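# Remove mat from pet tent, lay it flat

## Task

Pull the mat out of the pet tent and leave it lying flat on the tabletop (dropping it into place is allowed), with the tent still standing upright and all its floor corners resting on the table. Everything must stay that way without the robot holding it, so release the grippers and move the arms away before ending.

## Robot and tools

ROBOT. Two arms, left_arm and right_arm, each with six joints and a parallel gripper. The joint order, always: waist, shoulder, elbow, wrist pitch, wrist yaw, wrist roll. Nominal ranges in radians: waist -2.618 to 3.054, shoulder 0.000 to 3.142, elbow 0.000 to 3.142, wrist pitch -1.571 to 1.571, wrist yaw -1.571 to 1.571, wrist roll -2.094 to 2.094. The true end of each joint may sit up to 0.036 rad either side of these. Friction can leave a joint up to about 0.031 rad short, and tiny changes may not move it at all.

FRAME. One shared scene frame, metres: origin on the tabletop midway between the arms, +z up, +x out across the table, left_arm on the +y side. The arm names do not correspond to image sides. A gripper's fingers point along its own +z and open and close along its y; the reported position is between the pads, roughly 1 cm behind the tips.

THE ROW. Every motion command uses one row of 14 numbers covering both arms, even if one arm is idle: left_arm's six joint angles then its grip value, then right_arm's six angles then its grip. Joint numbers are absolute target angles in radians (same values as Joint positions prints), not offsets. The grip value is on a -1 to +1 scale: +1 fully open, -1 closed; the pads touch near -0.94 and each millimetre of object width adds about 0.0208. To keep holding, keep sending the same closing value.

TOOLS.
- execute_actions(actions): a list of actions run in sequence. Each action is a table of up to 15 rows, one row per 1/30 s control step; if fewer than 15 rows, the last row repeats for the remaining steps. An empty list just reports the current state and images. A call is rejected if any target is more than 0.036 rad beyond a joint's range and further out than its current angle.
- move(target, speed, blocking): target is one 14-number row of absolute joint angles and grip values. All joints move together so they finish at the same fraction, so the hand traces a curve. speed (0.01 to 2 rad/s, default 0.5) caps the joint with the longest travel. Paths take 0.5 to 10 s; longer ones are cut at 10 s. Moves do not avoid obstacles or the other arm. Grip values are sent at the start. blocking=false returns after 0.5 s while motion continues; you must wait or stop before sending new rows or moves.
- wait(seconds): 0 to 10 s, arms hold their last command; returns early when a running move ends.
- stop(): brakes a running move; needs stopping distance, more when fast.
- zoom_image(camera, region): region [x0, y0, x1, y1] in pixels, at most 504 by 504, of cameras cam_head_left, cam_head_right, cam_high, cam_low, cam_left_wrist, cam_right_wrist (all 672x504).
- finished_scene(scene): ends the current scene (give its number) irreversibly and reports success.

MOTION LIMITS. Each step, the commanded angle is kept within a lead of the measured angle: waist 0.202, shoulder 0.258, elbow 0.238, wrist pitch 0.573, wrist yaw and roll 0.522 rad. If the targets would put a gripper over 70 mm from where it is, they are scaled back. So far targets take several actions; an unfinished action may not complete during a wait, so resend the remainder. To hold a joint, resend its value from "Joint targets".

RESULTS. Each result gives per-arm gripper position (metres) and orientation quaternion wxyz in the scene frame (less accurate at long reach), Joint positions (six angles plus gripper opening in metres, 0.093 open to 0.000 closed), Joint velocities, Joint targets (what joints are currently driven toward), grip_measured (motor position on the -1..+1 scale, possibly off by up to 0.02, and barely reflecting contact because fingers sit on a spring), plus camera images. On a held rigid object the opening reads up to about 12 mm below its width. "joint sent to its limit" means a joint was clipped at its end; no such line does not prove there is room. "joint command not followed" means a clearance check altered targets. A move adds a "move:" line: outcome (done, off_target, moving, held, fault), limits=held or limits=none, and each arm's joint furthest from target. FAULT and MOTOR HOT lines report stops and heating.

CAUTIONS. Do not knock rigid objects off the table; the tent must stay upright with its corners down. Fast moves and targets set deep past a contact hit and press harder; avoid slams, drops and shoving. Never let the arms collide or press on each other. Loose objects may occasionally get a small nudge from outside. Holding loads heats motors: warning from 75 °C, a 10 s arm stop at 90 °C, and at 100 °C the arm goes limp and falls. When done, open both grippers and retract clear of the mat and tent before ending.

Each tool is called after "Call:" as name(argument=value, ...), one argument or row to a line, values as JSON.

## Session

Call:
execute_actions(
  actions=[],
)

Scene clock: 0.00 s.
left_arm: end_effector_position=(+0.3605, +0.3697, +0.4049) grip_measured=+1.000 end_effector_quat_wxyz=(+0.706, -0.051, +0.704, +0.056) | right_arm: end_effector_position=(+0.3581, -0.3863, +0.4030) grip_measured=+0.982 end_effector_quat_wxyz=(+0.704, +0.063, +0.704, -0.070)
Joint names: [waist, shoulder, elbow, wrist pitch, wrist yaw, wrist roll]
Joint positions: left_arm=[-0.005  1.038  1.051 -0.009 -0.001  0.007  0.093] | right_arm=[ 0.008  1.035  1.044 -0.008 -0.005 -0.01   0.092]
Joint velocities: left_arm=[0.002 0.007 0.002 0.007 0.007 0.051 0.   ] | right_arm=[-0.012  0.002  0.007  0.051  0.051  0.007  0.   ]
Motor temperatures (°C, as the motors report them): left_arm=[19 16 19 17 17 19] | right_arm=[20 20 17 17 17 18]
Joint targets: left_arm=[-0.005 1.038 1.051 -0.009 -0.001 0.007] | right_arm=[0.008 1.035 1.044 -0.008 -0.005 -0.010]

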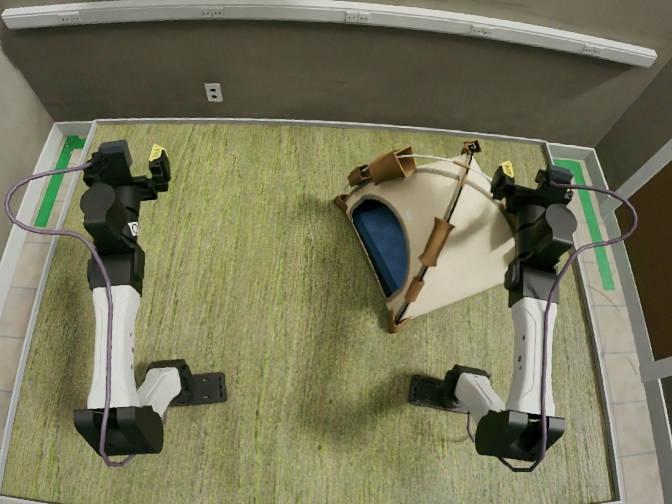

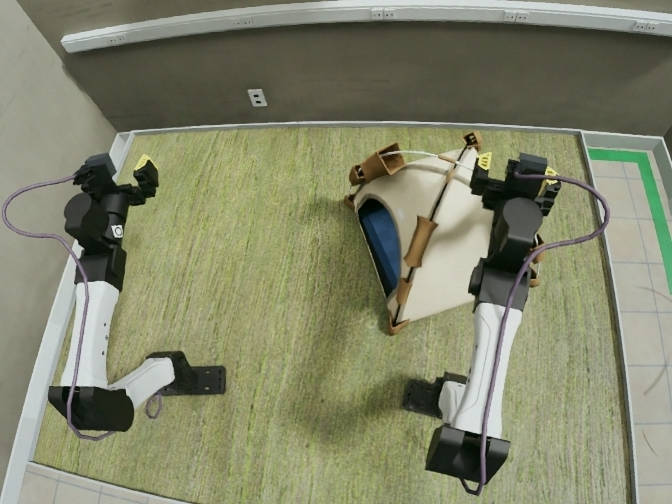

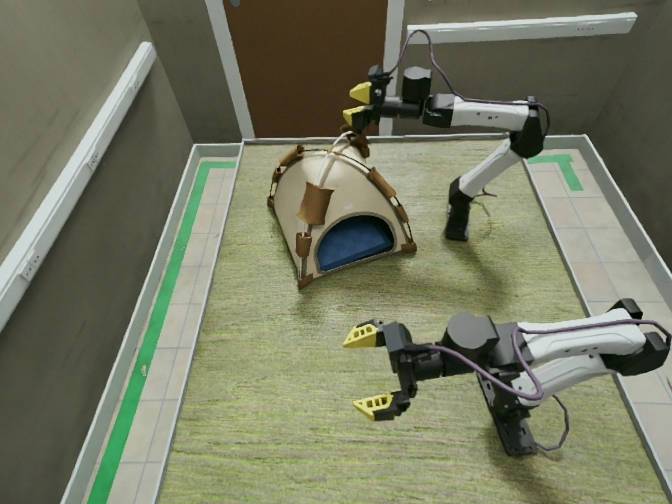

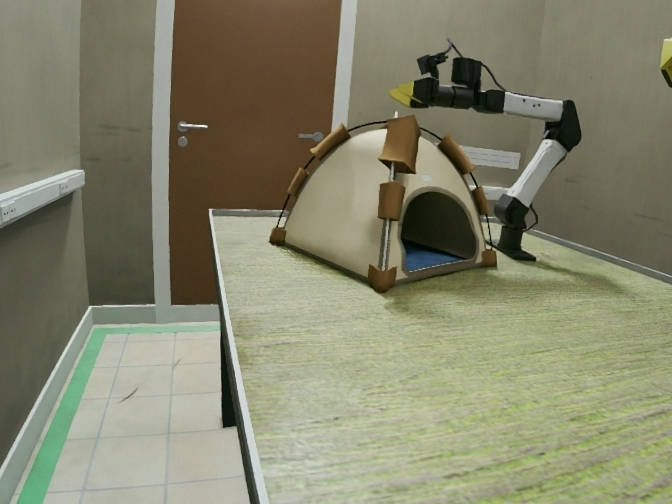

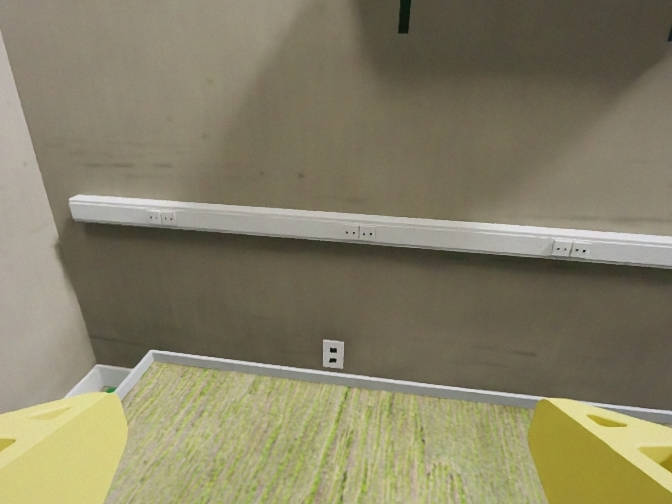

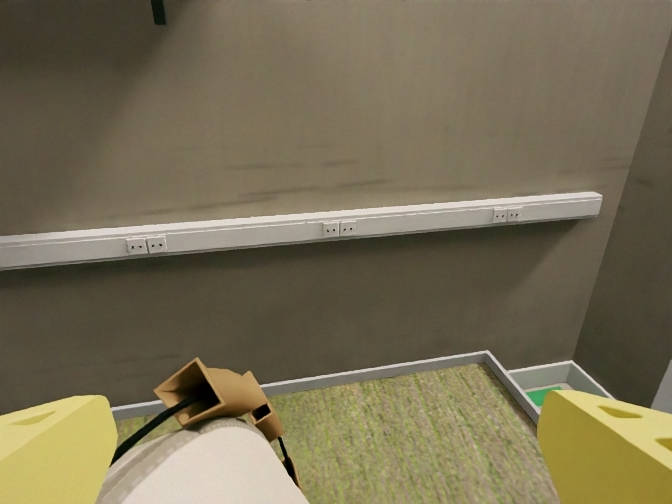

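Call:
zoom_image(
  camera="cam_high",
  region=[250,130,450,300],
)

Call:
move(
  target=[-0.005,1.038,1.051,-0.8,0,0,1,-0.5,1.035,1.044,0,0,0,1],
  speed=1,
)

Call:
move(
  target=[-0.6,1.6,1.051,-0.8,0,0,1,-0.5,1.035,1.044,0,0.5,0,1],
  speed=1,
)

Region (250, 130, 450, 300) of cam_high's 672x504 image, scaled by 2.520, with more detail than that image has; it fills the top 428 rows of this view, and the rest is white.

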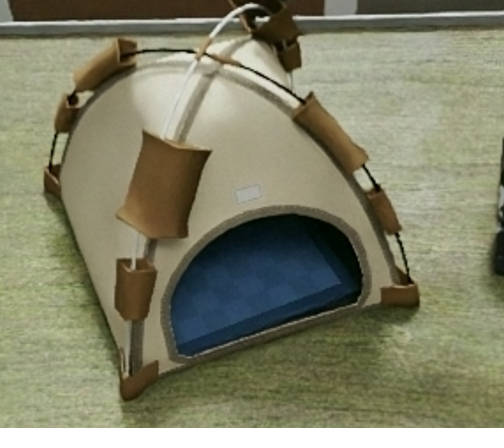

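Scene clock: 2.60 s.
left_arm: end_effector_position=(+0.2922, +0.3594, +0.2346) grip_measured=+1.000 end_effector_quat_wxyz=(+0.387, -0.066, +0.919, +0.031) | right_arm: end_effector_position=(+0.2785, -0.5538, +0.4030) grip_measured=+0.982 end_effector_quat_wxyz=(+0.664, +0.238, +0.666, -0.244)
Joint names: [waist, shoulder, elbow, wrist pitch, wrist yaw, wrist roll]
Joint positions: left_arm=[-0.005  1.038  1.051 -0.786 -0.001  0.007  0.093] | right_arm=[-0.494  1.035  1.044 -0.008 -0.001 -0.009  0.092]
Joint velocities: left_arm=[ 0.002  0.022 -0.002 -0.022 -0.051 -0.066  0.   ] | right_arm=[-0.002 -0.012  0.002 -0.037 -0.051  0.022 -0.001]
Motor temperatures (°C, as the motors report them): left_arm=[19 17 20 18 17 19] | right_arm=[20 20 18 18 17 18]
Joint targets: left_arm=[-0.005 1.038 1.051 -0.800 0.000 -0.000] | right_arm=[-0.500 1.035 1.044 0.000 0.000 0.000]
move: done; limits=none; left_arm: farthest joint: the wrist pitch, 0.014 radians from its target (0.791 radians at the start); right_arm: farthest joint: the wrist roll, 0.009 radians from its target (0.010 radians at the start)

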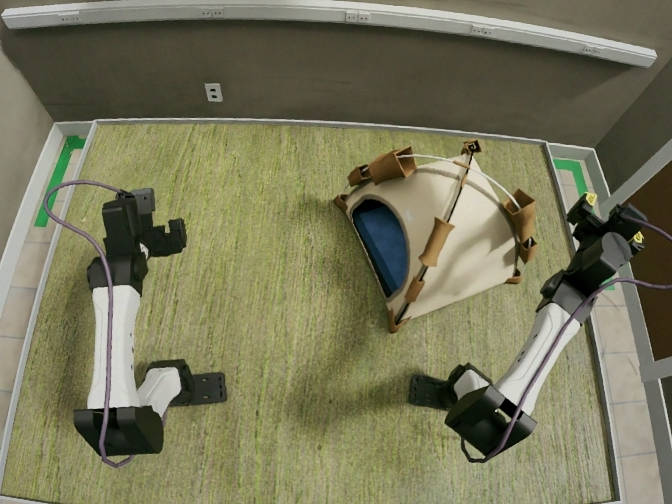

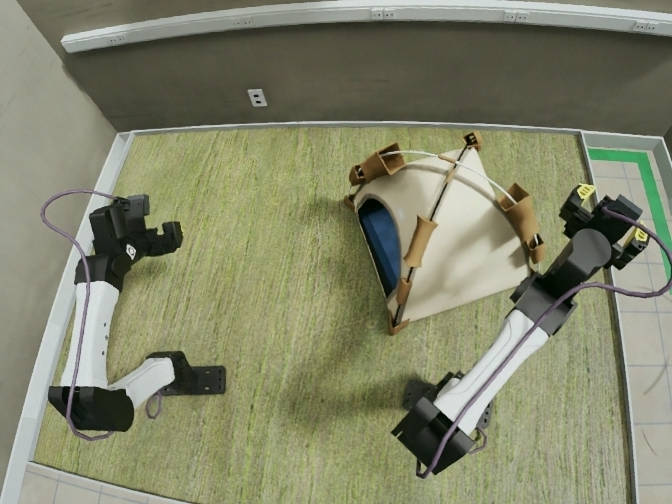

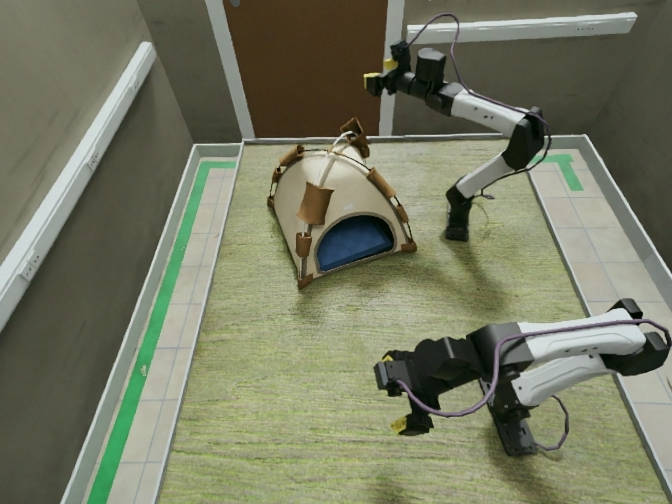

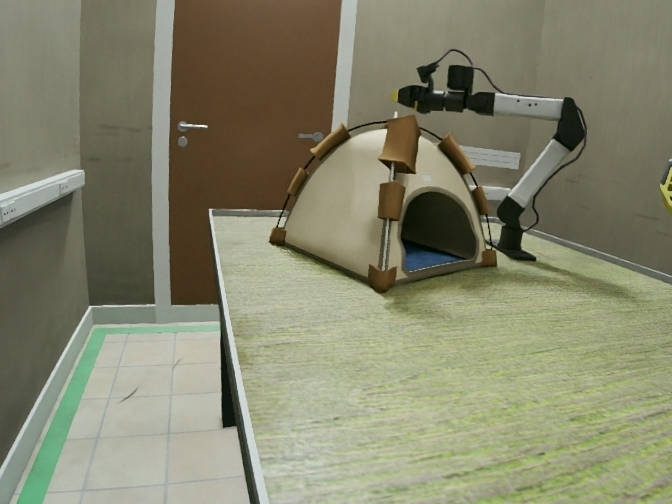

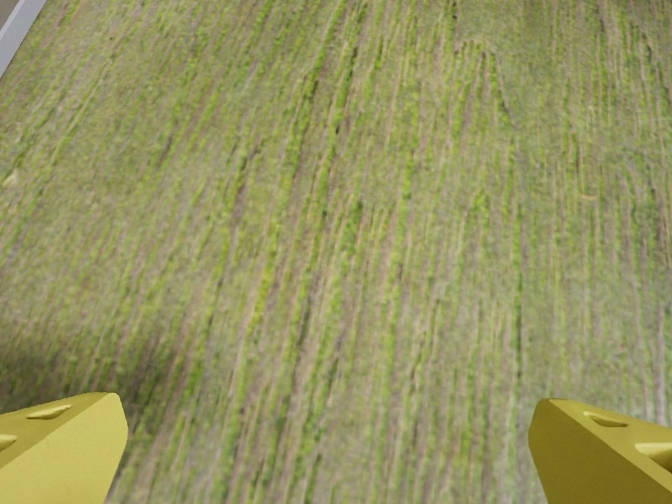

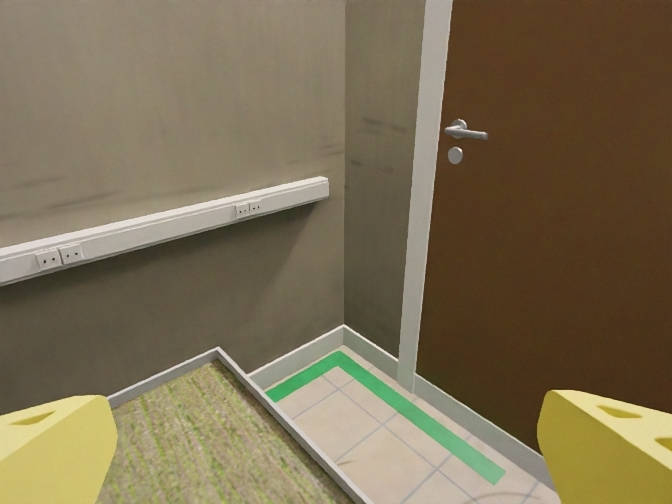

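Scene clock: 4.10 s.
left_arm: end_effector_position=(+0.2847, +0.1755, +0.0650) grip_measured=+1.000 end_effector_quat_wxyz=(+0.113, +0.221, +0.968, -0.026) | right_arm: end_effector_position=(+0.2119, -0.6022, +0.4030) grip_measured=+0.982 end_effector_quat_wxyz=(+0.584, +0.393, +0.587, -0.399)
Joint names: [waist, shoulder, elbow, wrist pitch, wrist yaw, wrist roll]
Joint positions: left_arm=[-0.595  1.599  1.051 -0.789  0.003  0.007  0.093] | right_arm=[-0.494  1.035  1.044 -0.008  0.493 -0.009  0.092]
Joint velocities: left_arm=[ 0.002 -0.012 -0.002 -0.022 -0.007  0.022  0.   ] | right_arm=[-0.007 -0.002  0.002 -0.037  0.037 -0.037  0.001]
Motor temperatures (°C, as the motors report them): left_arm=[19 17 20 18 17 19] | right_arm=[20 20 18 18 17 18]
Joint targets: left_arm=[-0.600 1.600 1.051 -0.800 0.000 0.000] | right_arm=[-0.500 1.035 1.044 -0.000 0.500 -0.000]
move: done; limits=none; left_arm: farthest joint: the wrist pitch, 0.011 radians from its target (0.014 radians at the start); right_arm: farthest joint: the wrist roll, 0.009 radians from its target (0.009 radians at the start)

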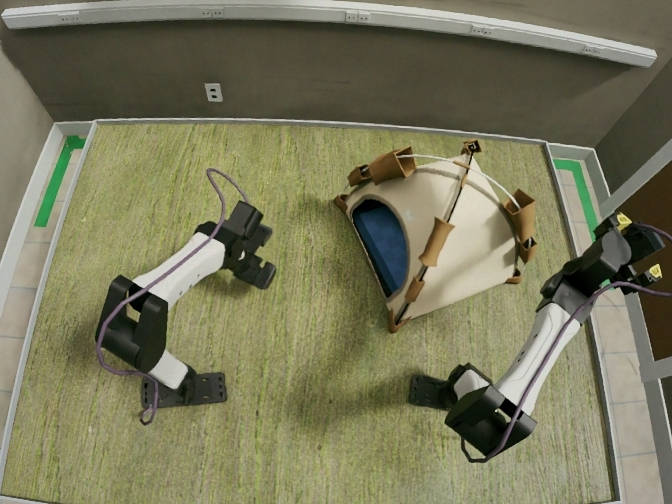

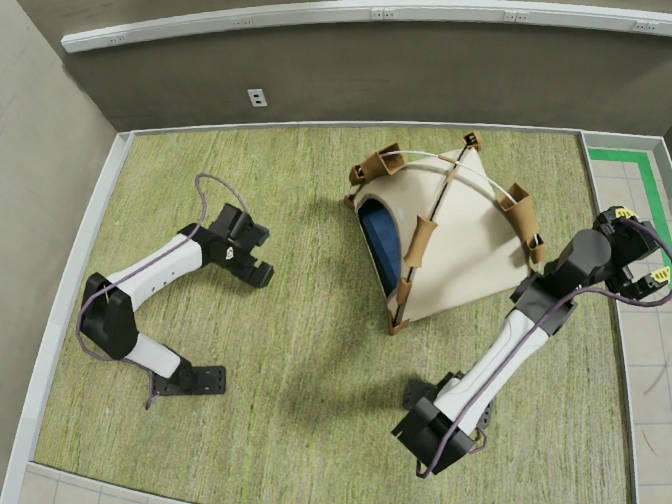

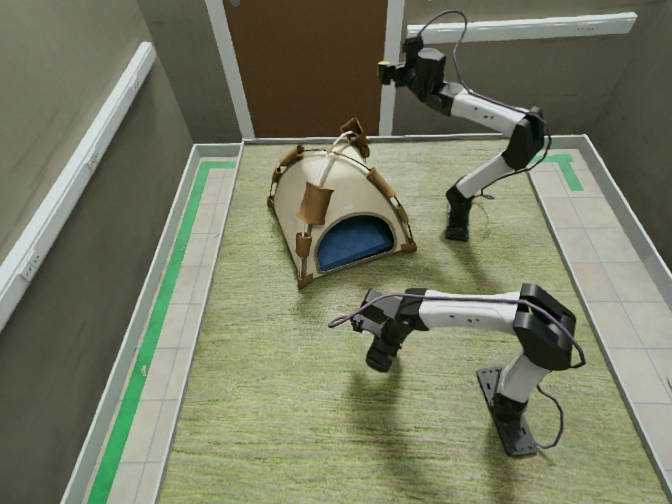

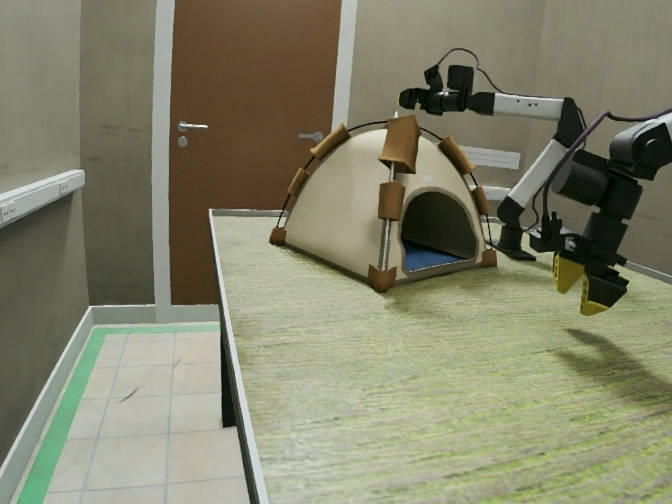

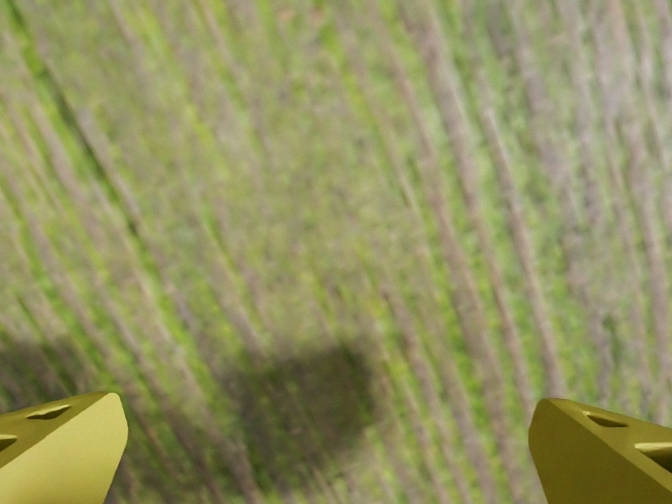

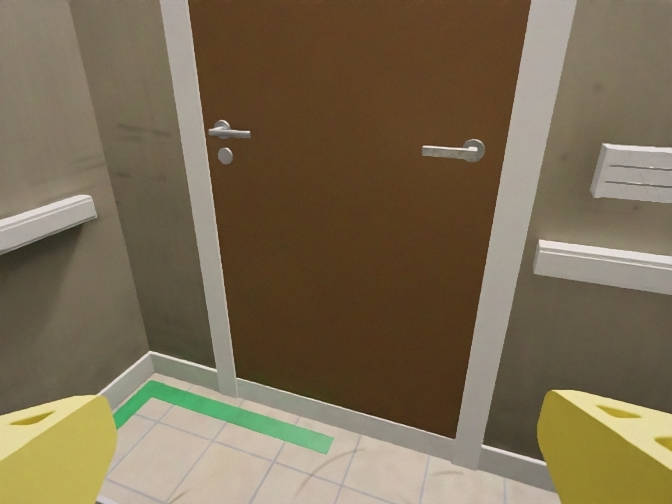

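Call:
move(
  target=[-1.1,1.461,0.538,0.423,0,0,1,-0.5,1.035,1.044,0,0,0,1],
  speed=1,
)

Scene clock: 8.07 s.
left_arm: end_effector_position=(+0.2301, -0.0094, +0.0966) grip_measured=+1.000 end_effector_quat_wxyz=(+0.447, +0.394, +0.772, -0.224) | right_arm: end_effector_position=(+0.2776, -0.5548, +0.4030) grip_measured=+0.982 end_effector_quat_wxyz=(+0.663, +0.240, +0.665, -0.247)
Joint names: [waist, shoulder, elbow, wrist pitch, wrist yaw, wrist roll]
Joint positions: left_arm=[-1.09   1.478  0.559  0.395  0.001  0.007  0.093] | right_arm=[-0.494  1.035  1.044 -0.008  0.007 -0.009  0.092]
Joint velocities: left_arm=[-0.007  0.007  0.007 -0.051 -0.007  0.007  0.   ] | right_arm=[ 0.007  0.002 -0.012 -0.007 -0.081  0.051 -0.   ]
Motor temperatures (°C, as the motors report them): left_arm=[19 17 20 18 17 19] | right_arm=[20 21 19 19 17 18]
Joint targets: left_arm=[-1.100 1.461 0.538 0.423 -0.000 -0.000] | right_arm=[-0.500 1.035 1.044 0.000 0.000 0.000]
move: off_target (left_arm); limits=none; left_arm: farthest joint: the wrist pitch, 0.028 radians from its target (1.212 radians at the start); right_arm: farthest joint: the wrist roll, 0.009 radians from its target (0.009 radians at the start)

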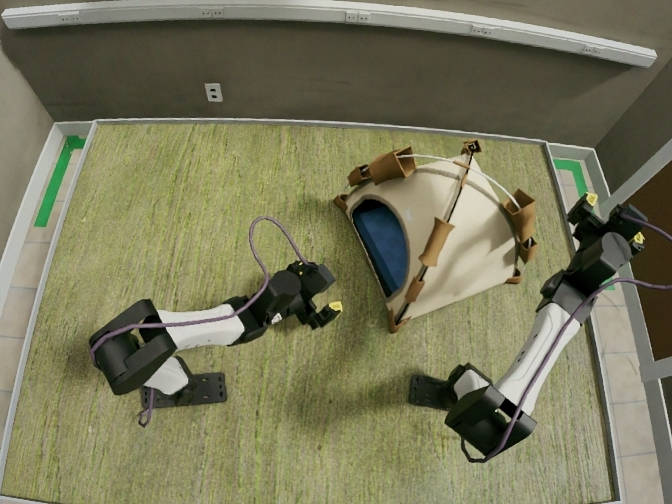

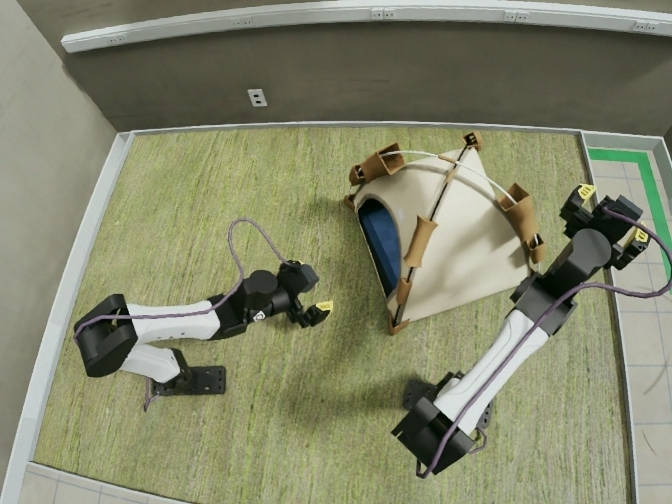

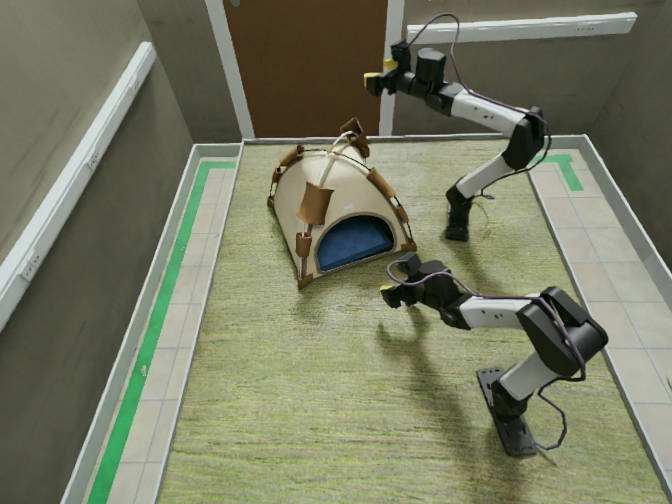

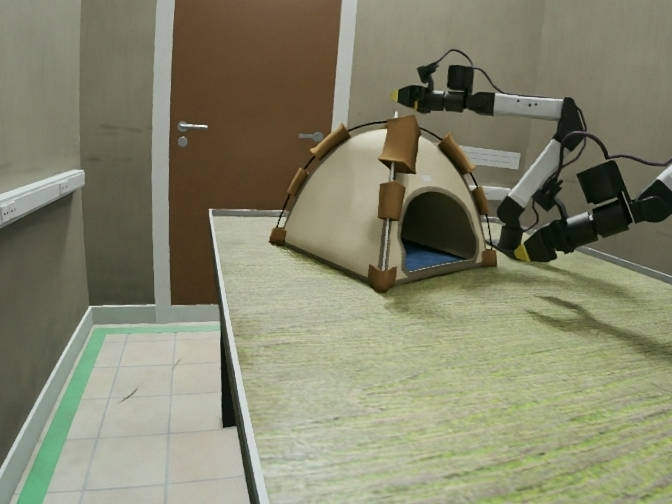

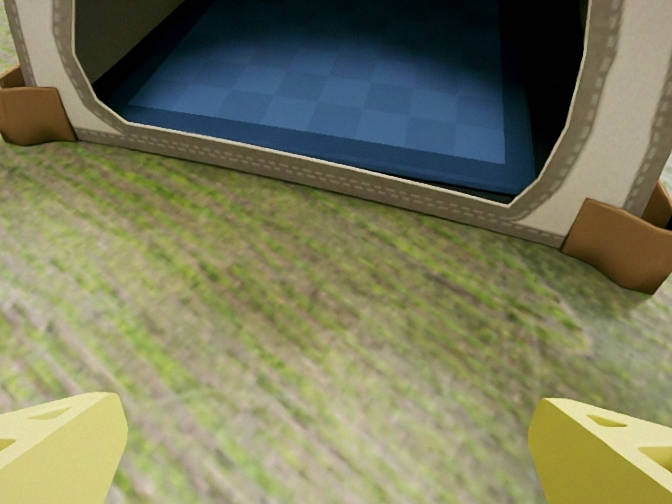

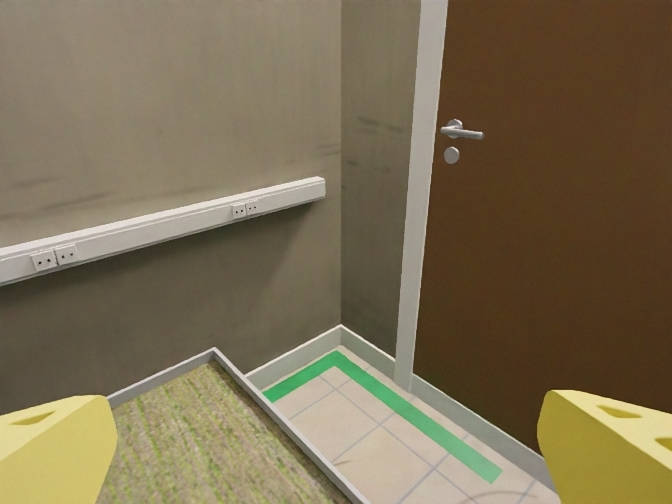

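Call:
move(
  target=[-1.08,1.848,1.109,0.039,0,0,0.5,-0.5,1.035,1.044,0,0,0,1],
  speed=0.7,
)

Call:
move(
  target=[-1.08,2.188,1.487,0.0,0,0,0.5,-0.5,1.035,1.044,0,0,0,1],
  speed=0.5,
)

Scene clock: 11.03 s.
left_arm: end_effector_position=(+0.2849, -0.0838, +0.0868) grip_measured=+0.503 end_effector_quat_wxyz=(+0.376, +0.412, +0.808, -0.188) | right_arm: end_effector_position=(+0.2777, -0.5547, +0.4030) grip_measured=+0.982 end_effector_quat_wxyz=(+0.663, +0.240, +0.665, -0.247)
Joint names: [waist, shoulder, elbow, wrist pitch, wrist yaw, wrist roll]
Joint positions: left_arm=[-1.09   1.838  1.082  0.053  0.001  0.007  0.069] | right_arm=[-0.494  1.035  1.044 -0.008  0.006 -0.009  0.092]
Joint velocities: left_arm=[ 0.002 -0.002 -0.002 -0.007 -0.066 -0.022 -0.001] | right_arm=[ 0.027 -0.012 -0.002  0.022  0.022  0.022 -0.001]
Motor temperatures (°C, as the motors report them): left_arm=[19 18 21 19 17 19] | right_arm=[20 21 19 20 17 19]
Joint targets: left_arm=[-1.080 1.848 1.109 0.039 -0.000 0.000] | right_arm=[-0.500 1.035 1.044 -0.000 -0.000 -0.000]
move: off_target (left_arm); limits=none; left_arm: farthest joint: the elbow, 0.027 radians from its target (0.550 radians at the start); right_arm: farthest joint: the wrist roll, 0.009 radians from its target (0.009 radians at the start)

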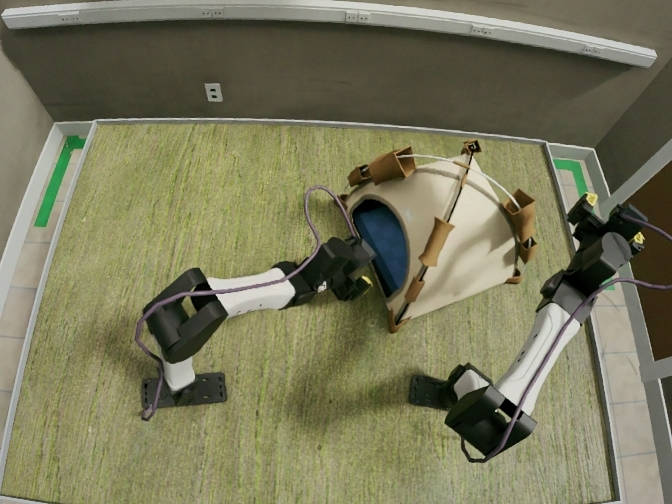

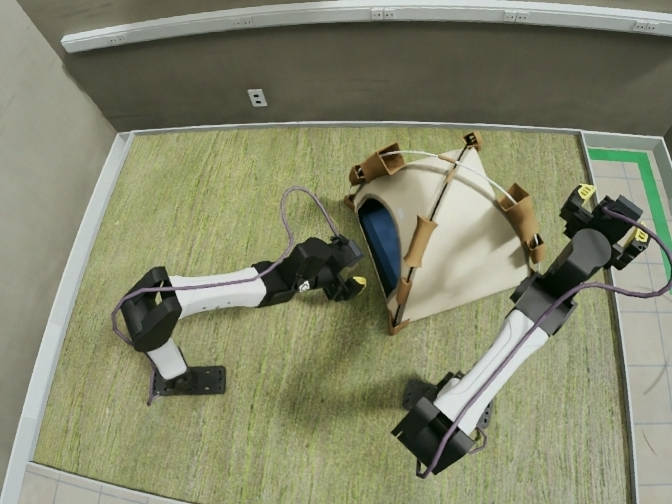

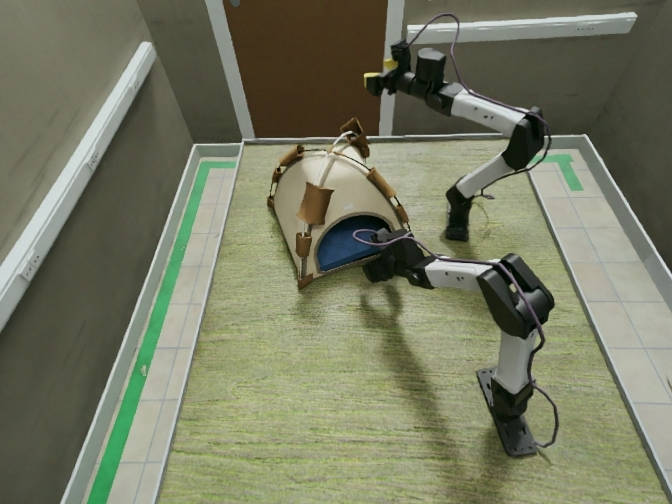

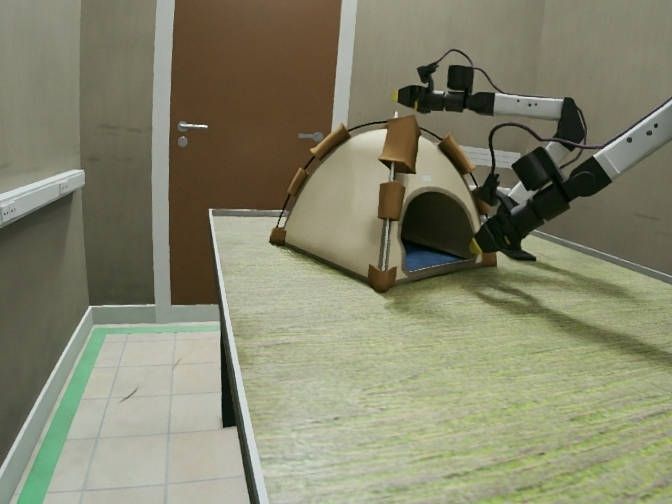

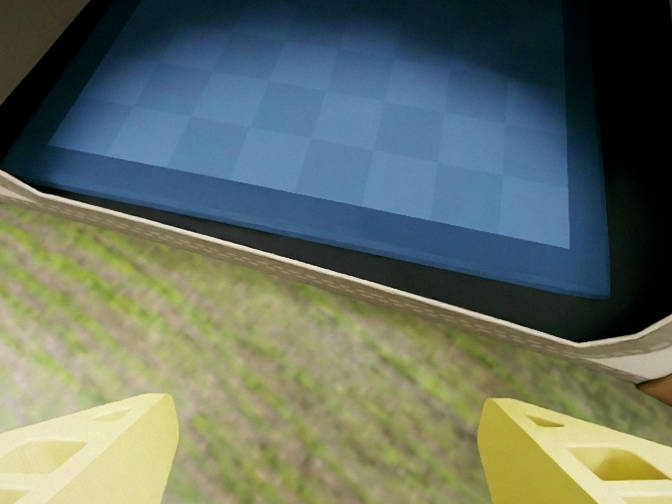

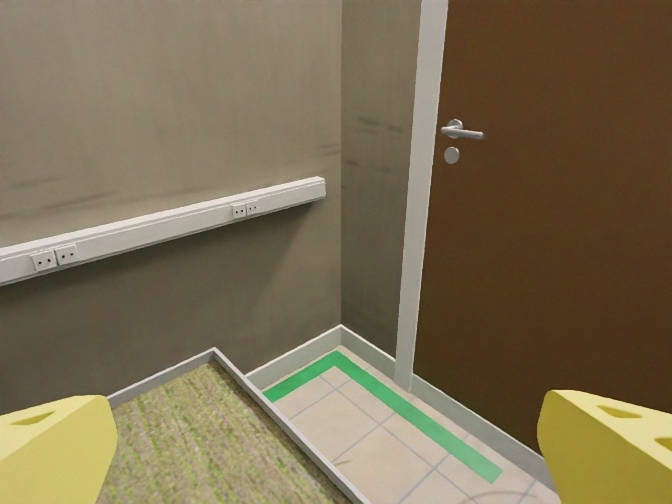

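Scene clock: 12.33 s.
left_arm: end_effector_position=(+0.3349, -0.1516, +0.0537) grip_measured=+0.503 end_effector_quat_wxyz=(+0.372, +0.413, +0.810, -0.187) | right_arm: end_effector_position=(+0.2777, -0.5547, +0.4030) grip_measured=+0.982 end_effector_quat_wxyz=(+0.663, +0.240, +0.665, -0.247)
Joint names: [waist, shoulder, elbow, wrist pitch, wrist yaw, wrist roll]
Joint positions: left_arm=[-1.09   2.183  1.457  0.013  0.001  0.007  0.069] | right_arm=[-0.494  1.035  1.044 -0.008  0.006 -0.009  0.092]
Joint velocities: left_arm=[ 0.007 -0.002 -0.002 -0.051  0.066  0.007  0.001] | right_arm=[ 0.002  0.002 -0.002 -0.066 -0.066 -0.007  0.001]
Motor temperatures (°C, as the motors report them): left_arm=[19 18 21 19 17 19] | right_arm=[20 21 20 20 17 19]
Joint targets: left_arm=[-1.080 2.188 1.487 -0.000 0.000 -0.000] | right_arm=[-0.500 1.035 1.044 0.000 0.000 0.000]
move: off_target (left_arm); limits=none; left_arm: farthest joint: the elbow, 0.030 radians from its target (0.405 radians at the start); right_arm: farthest joint: the wrist roll, 0.009 radians from its target (0.009 radians at the start)

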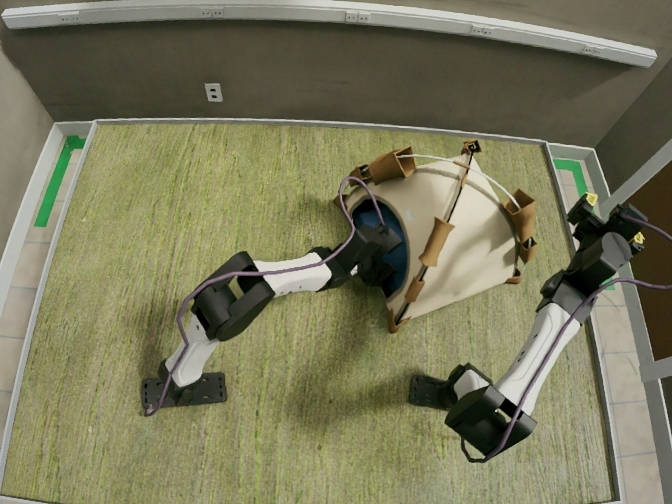

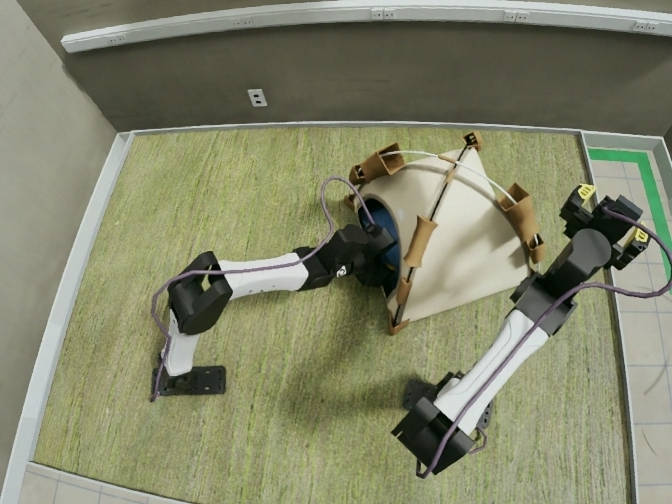

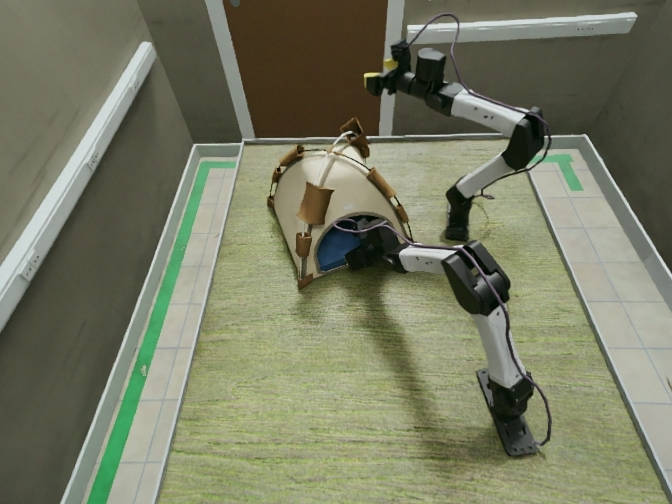

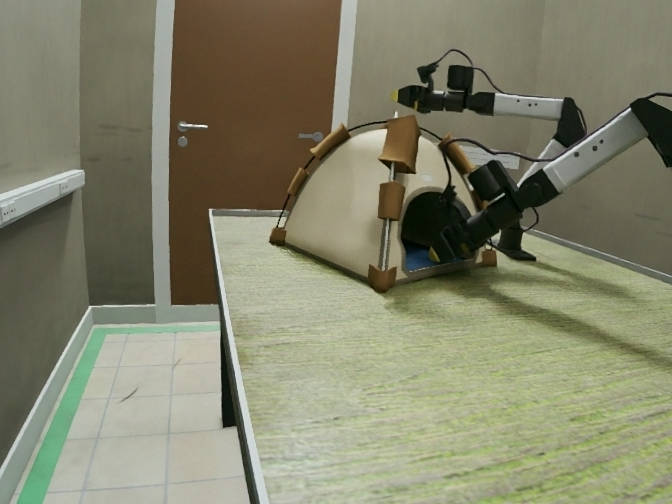

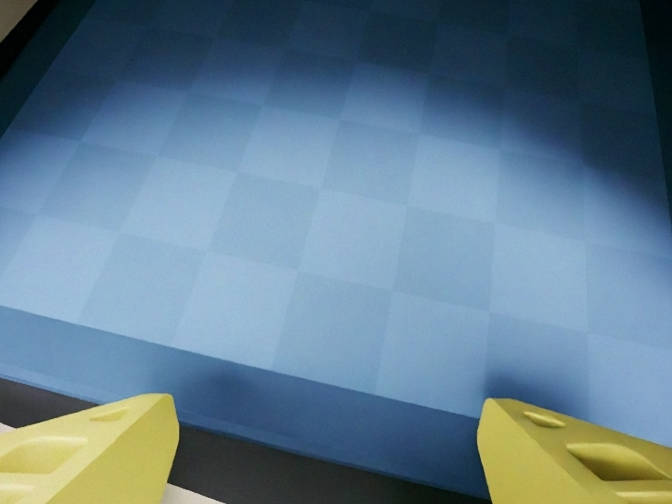

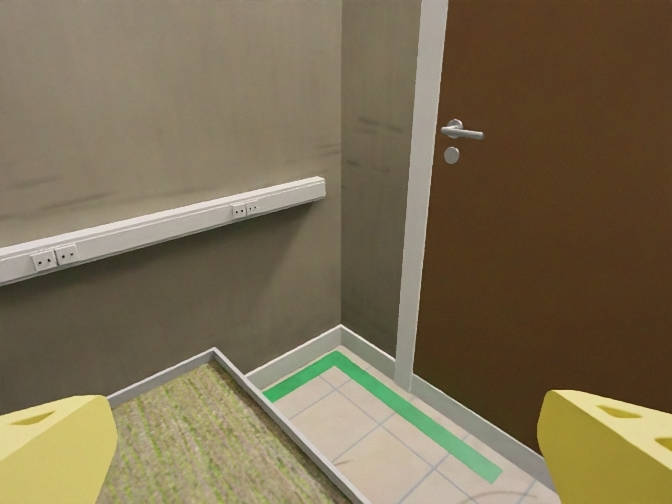

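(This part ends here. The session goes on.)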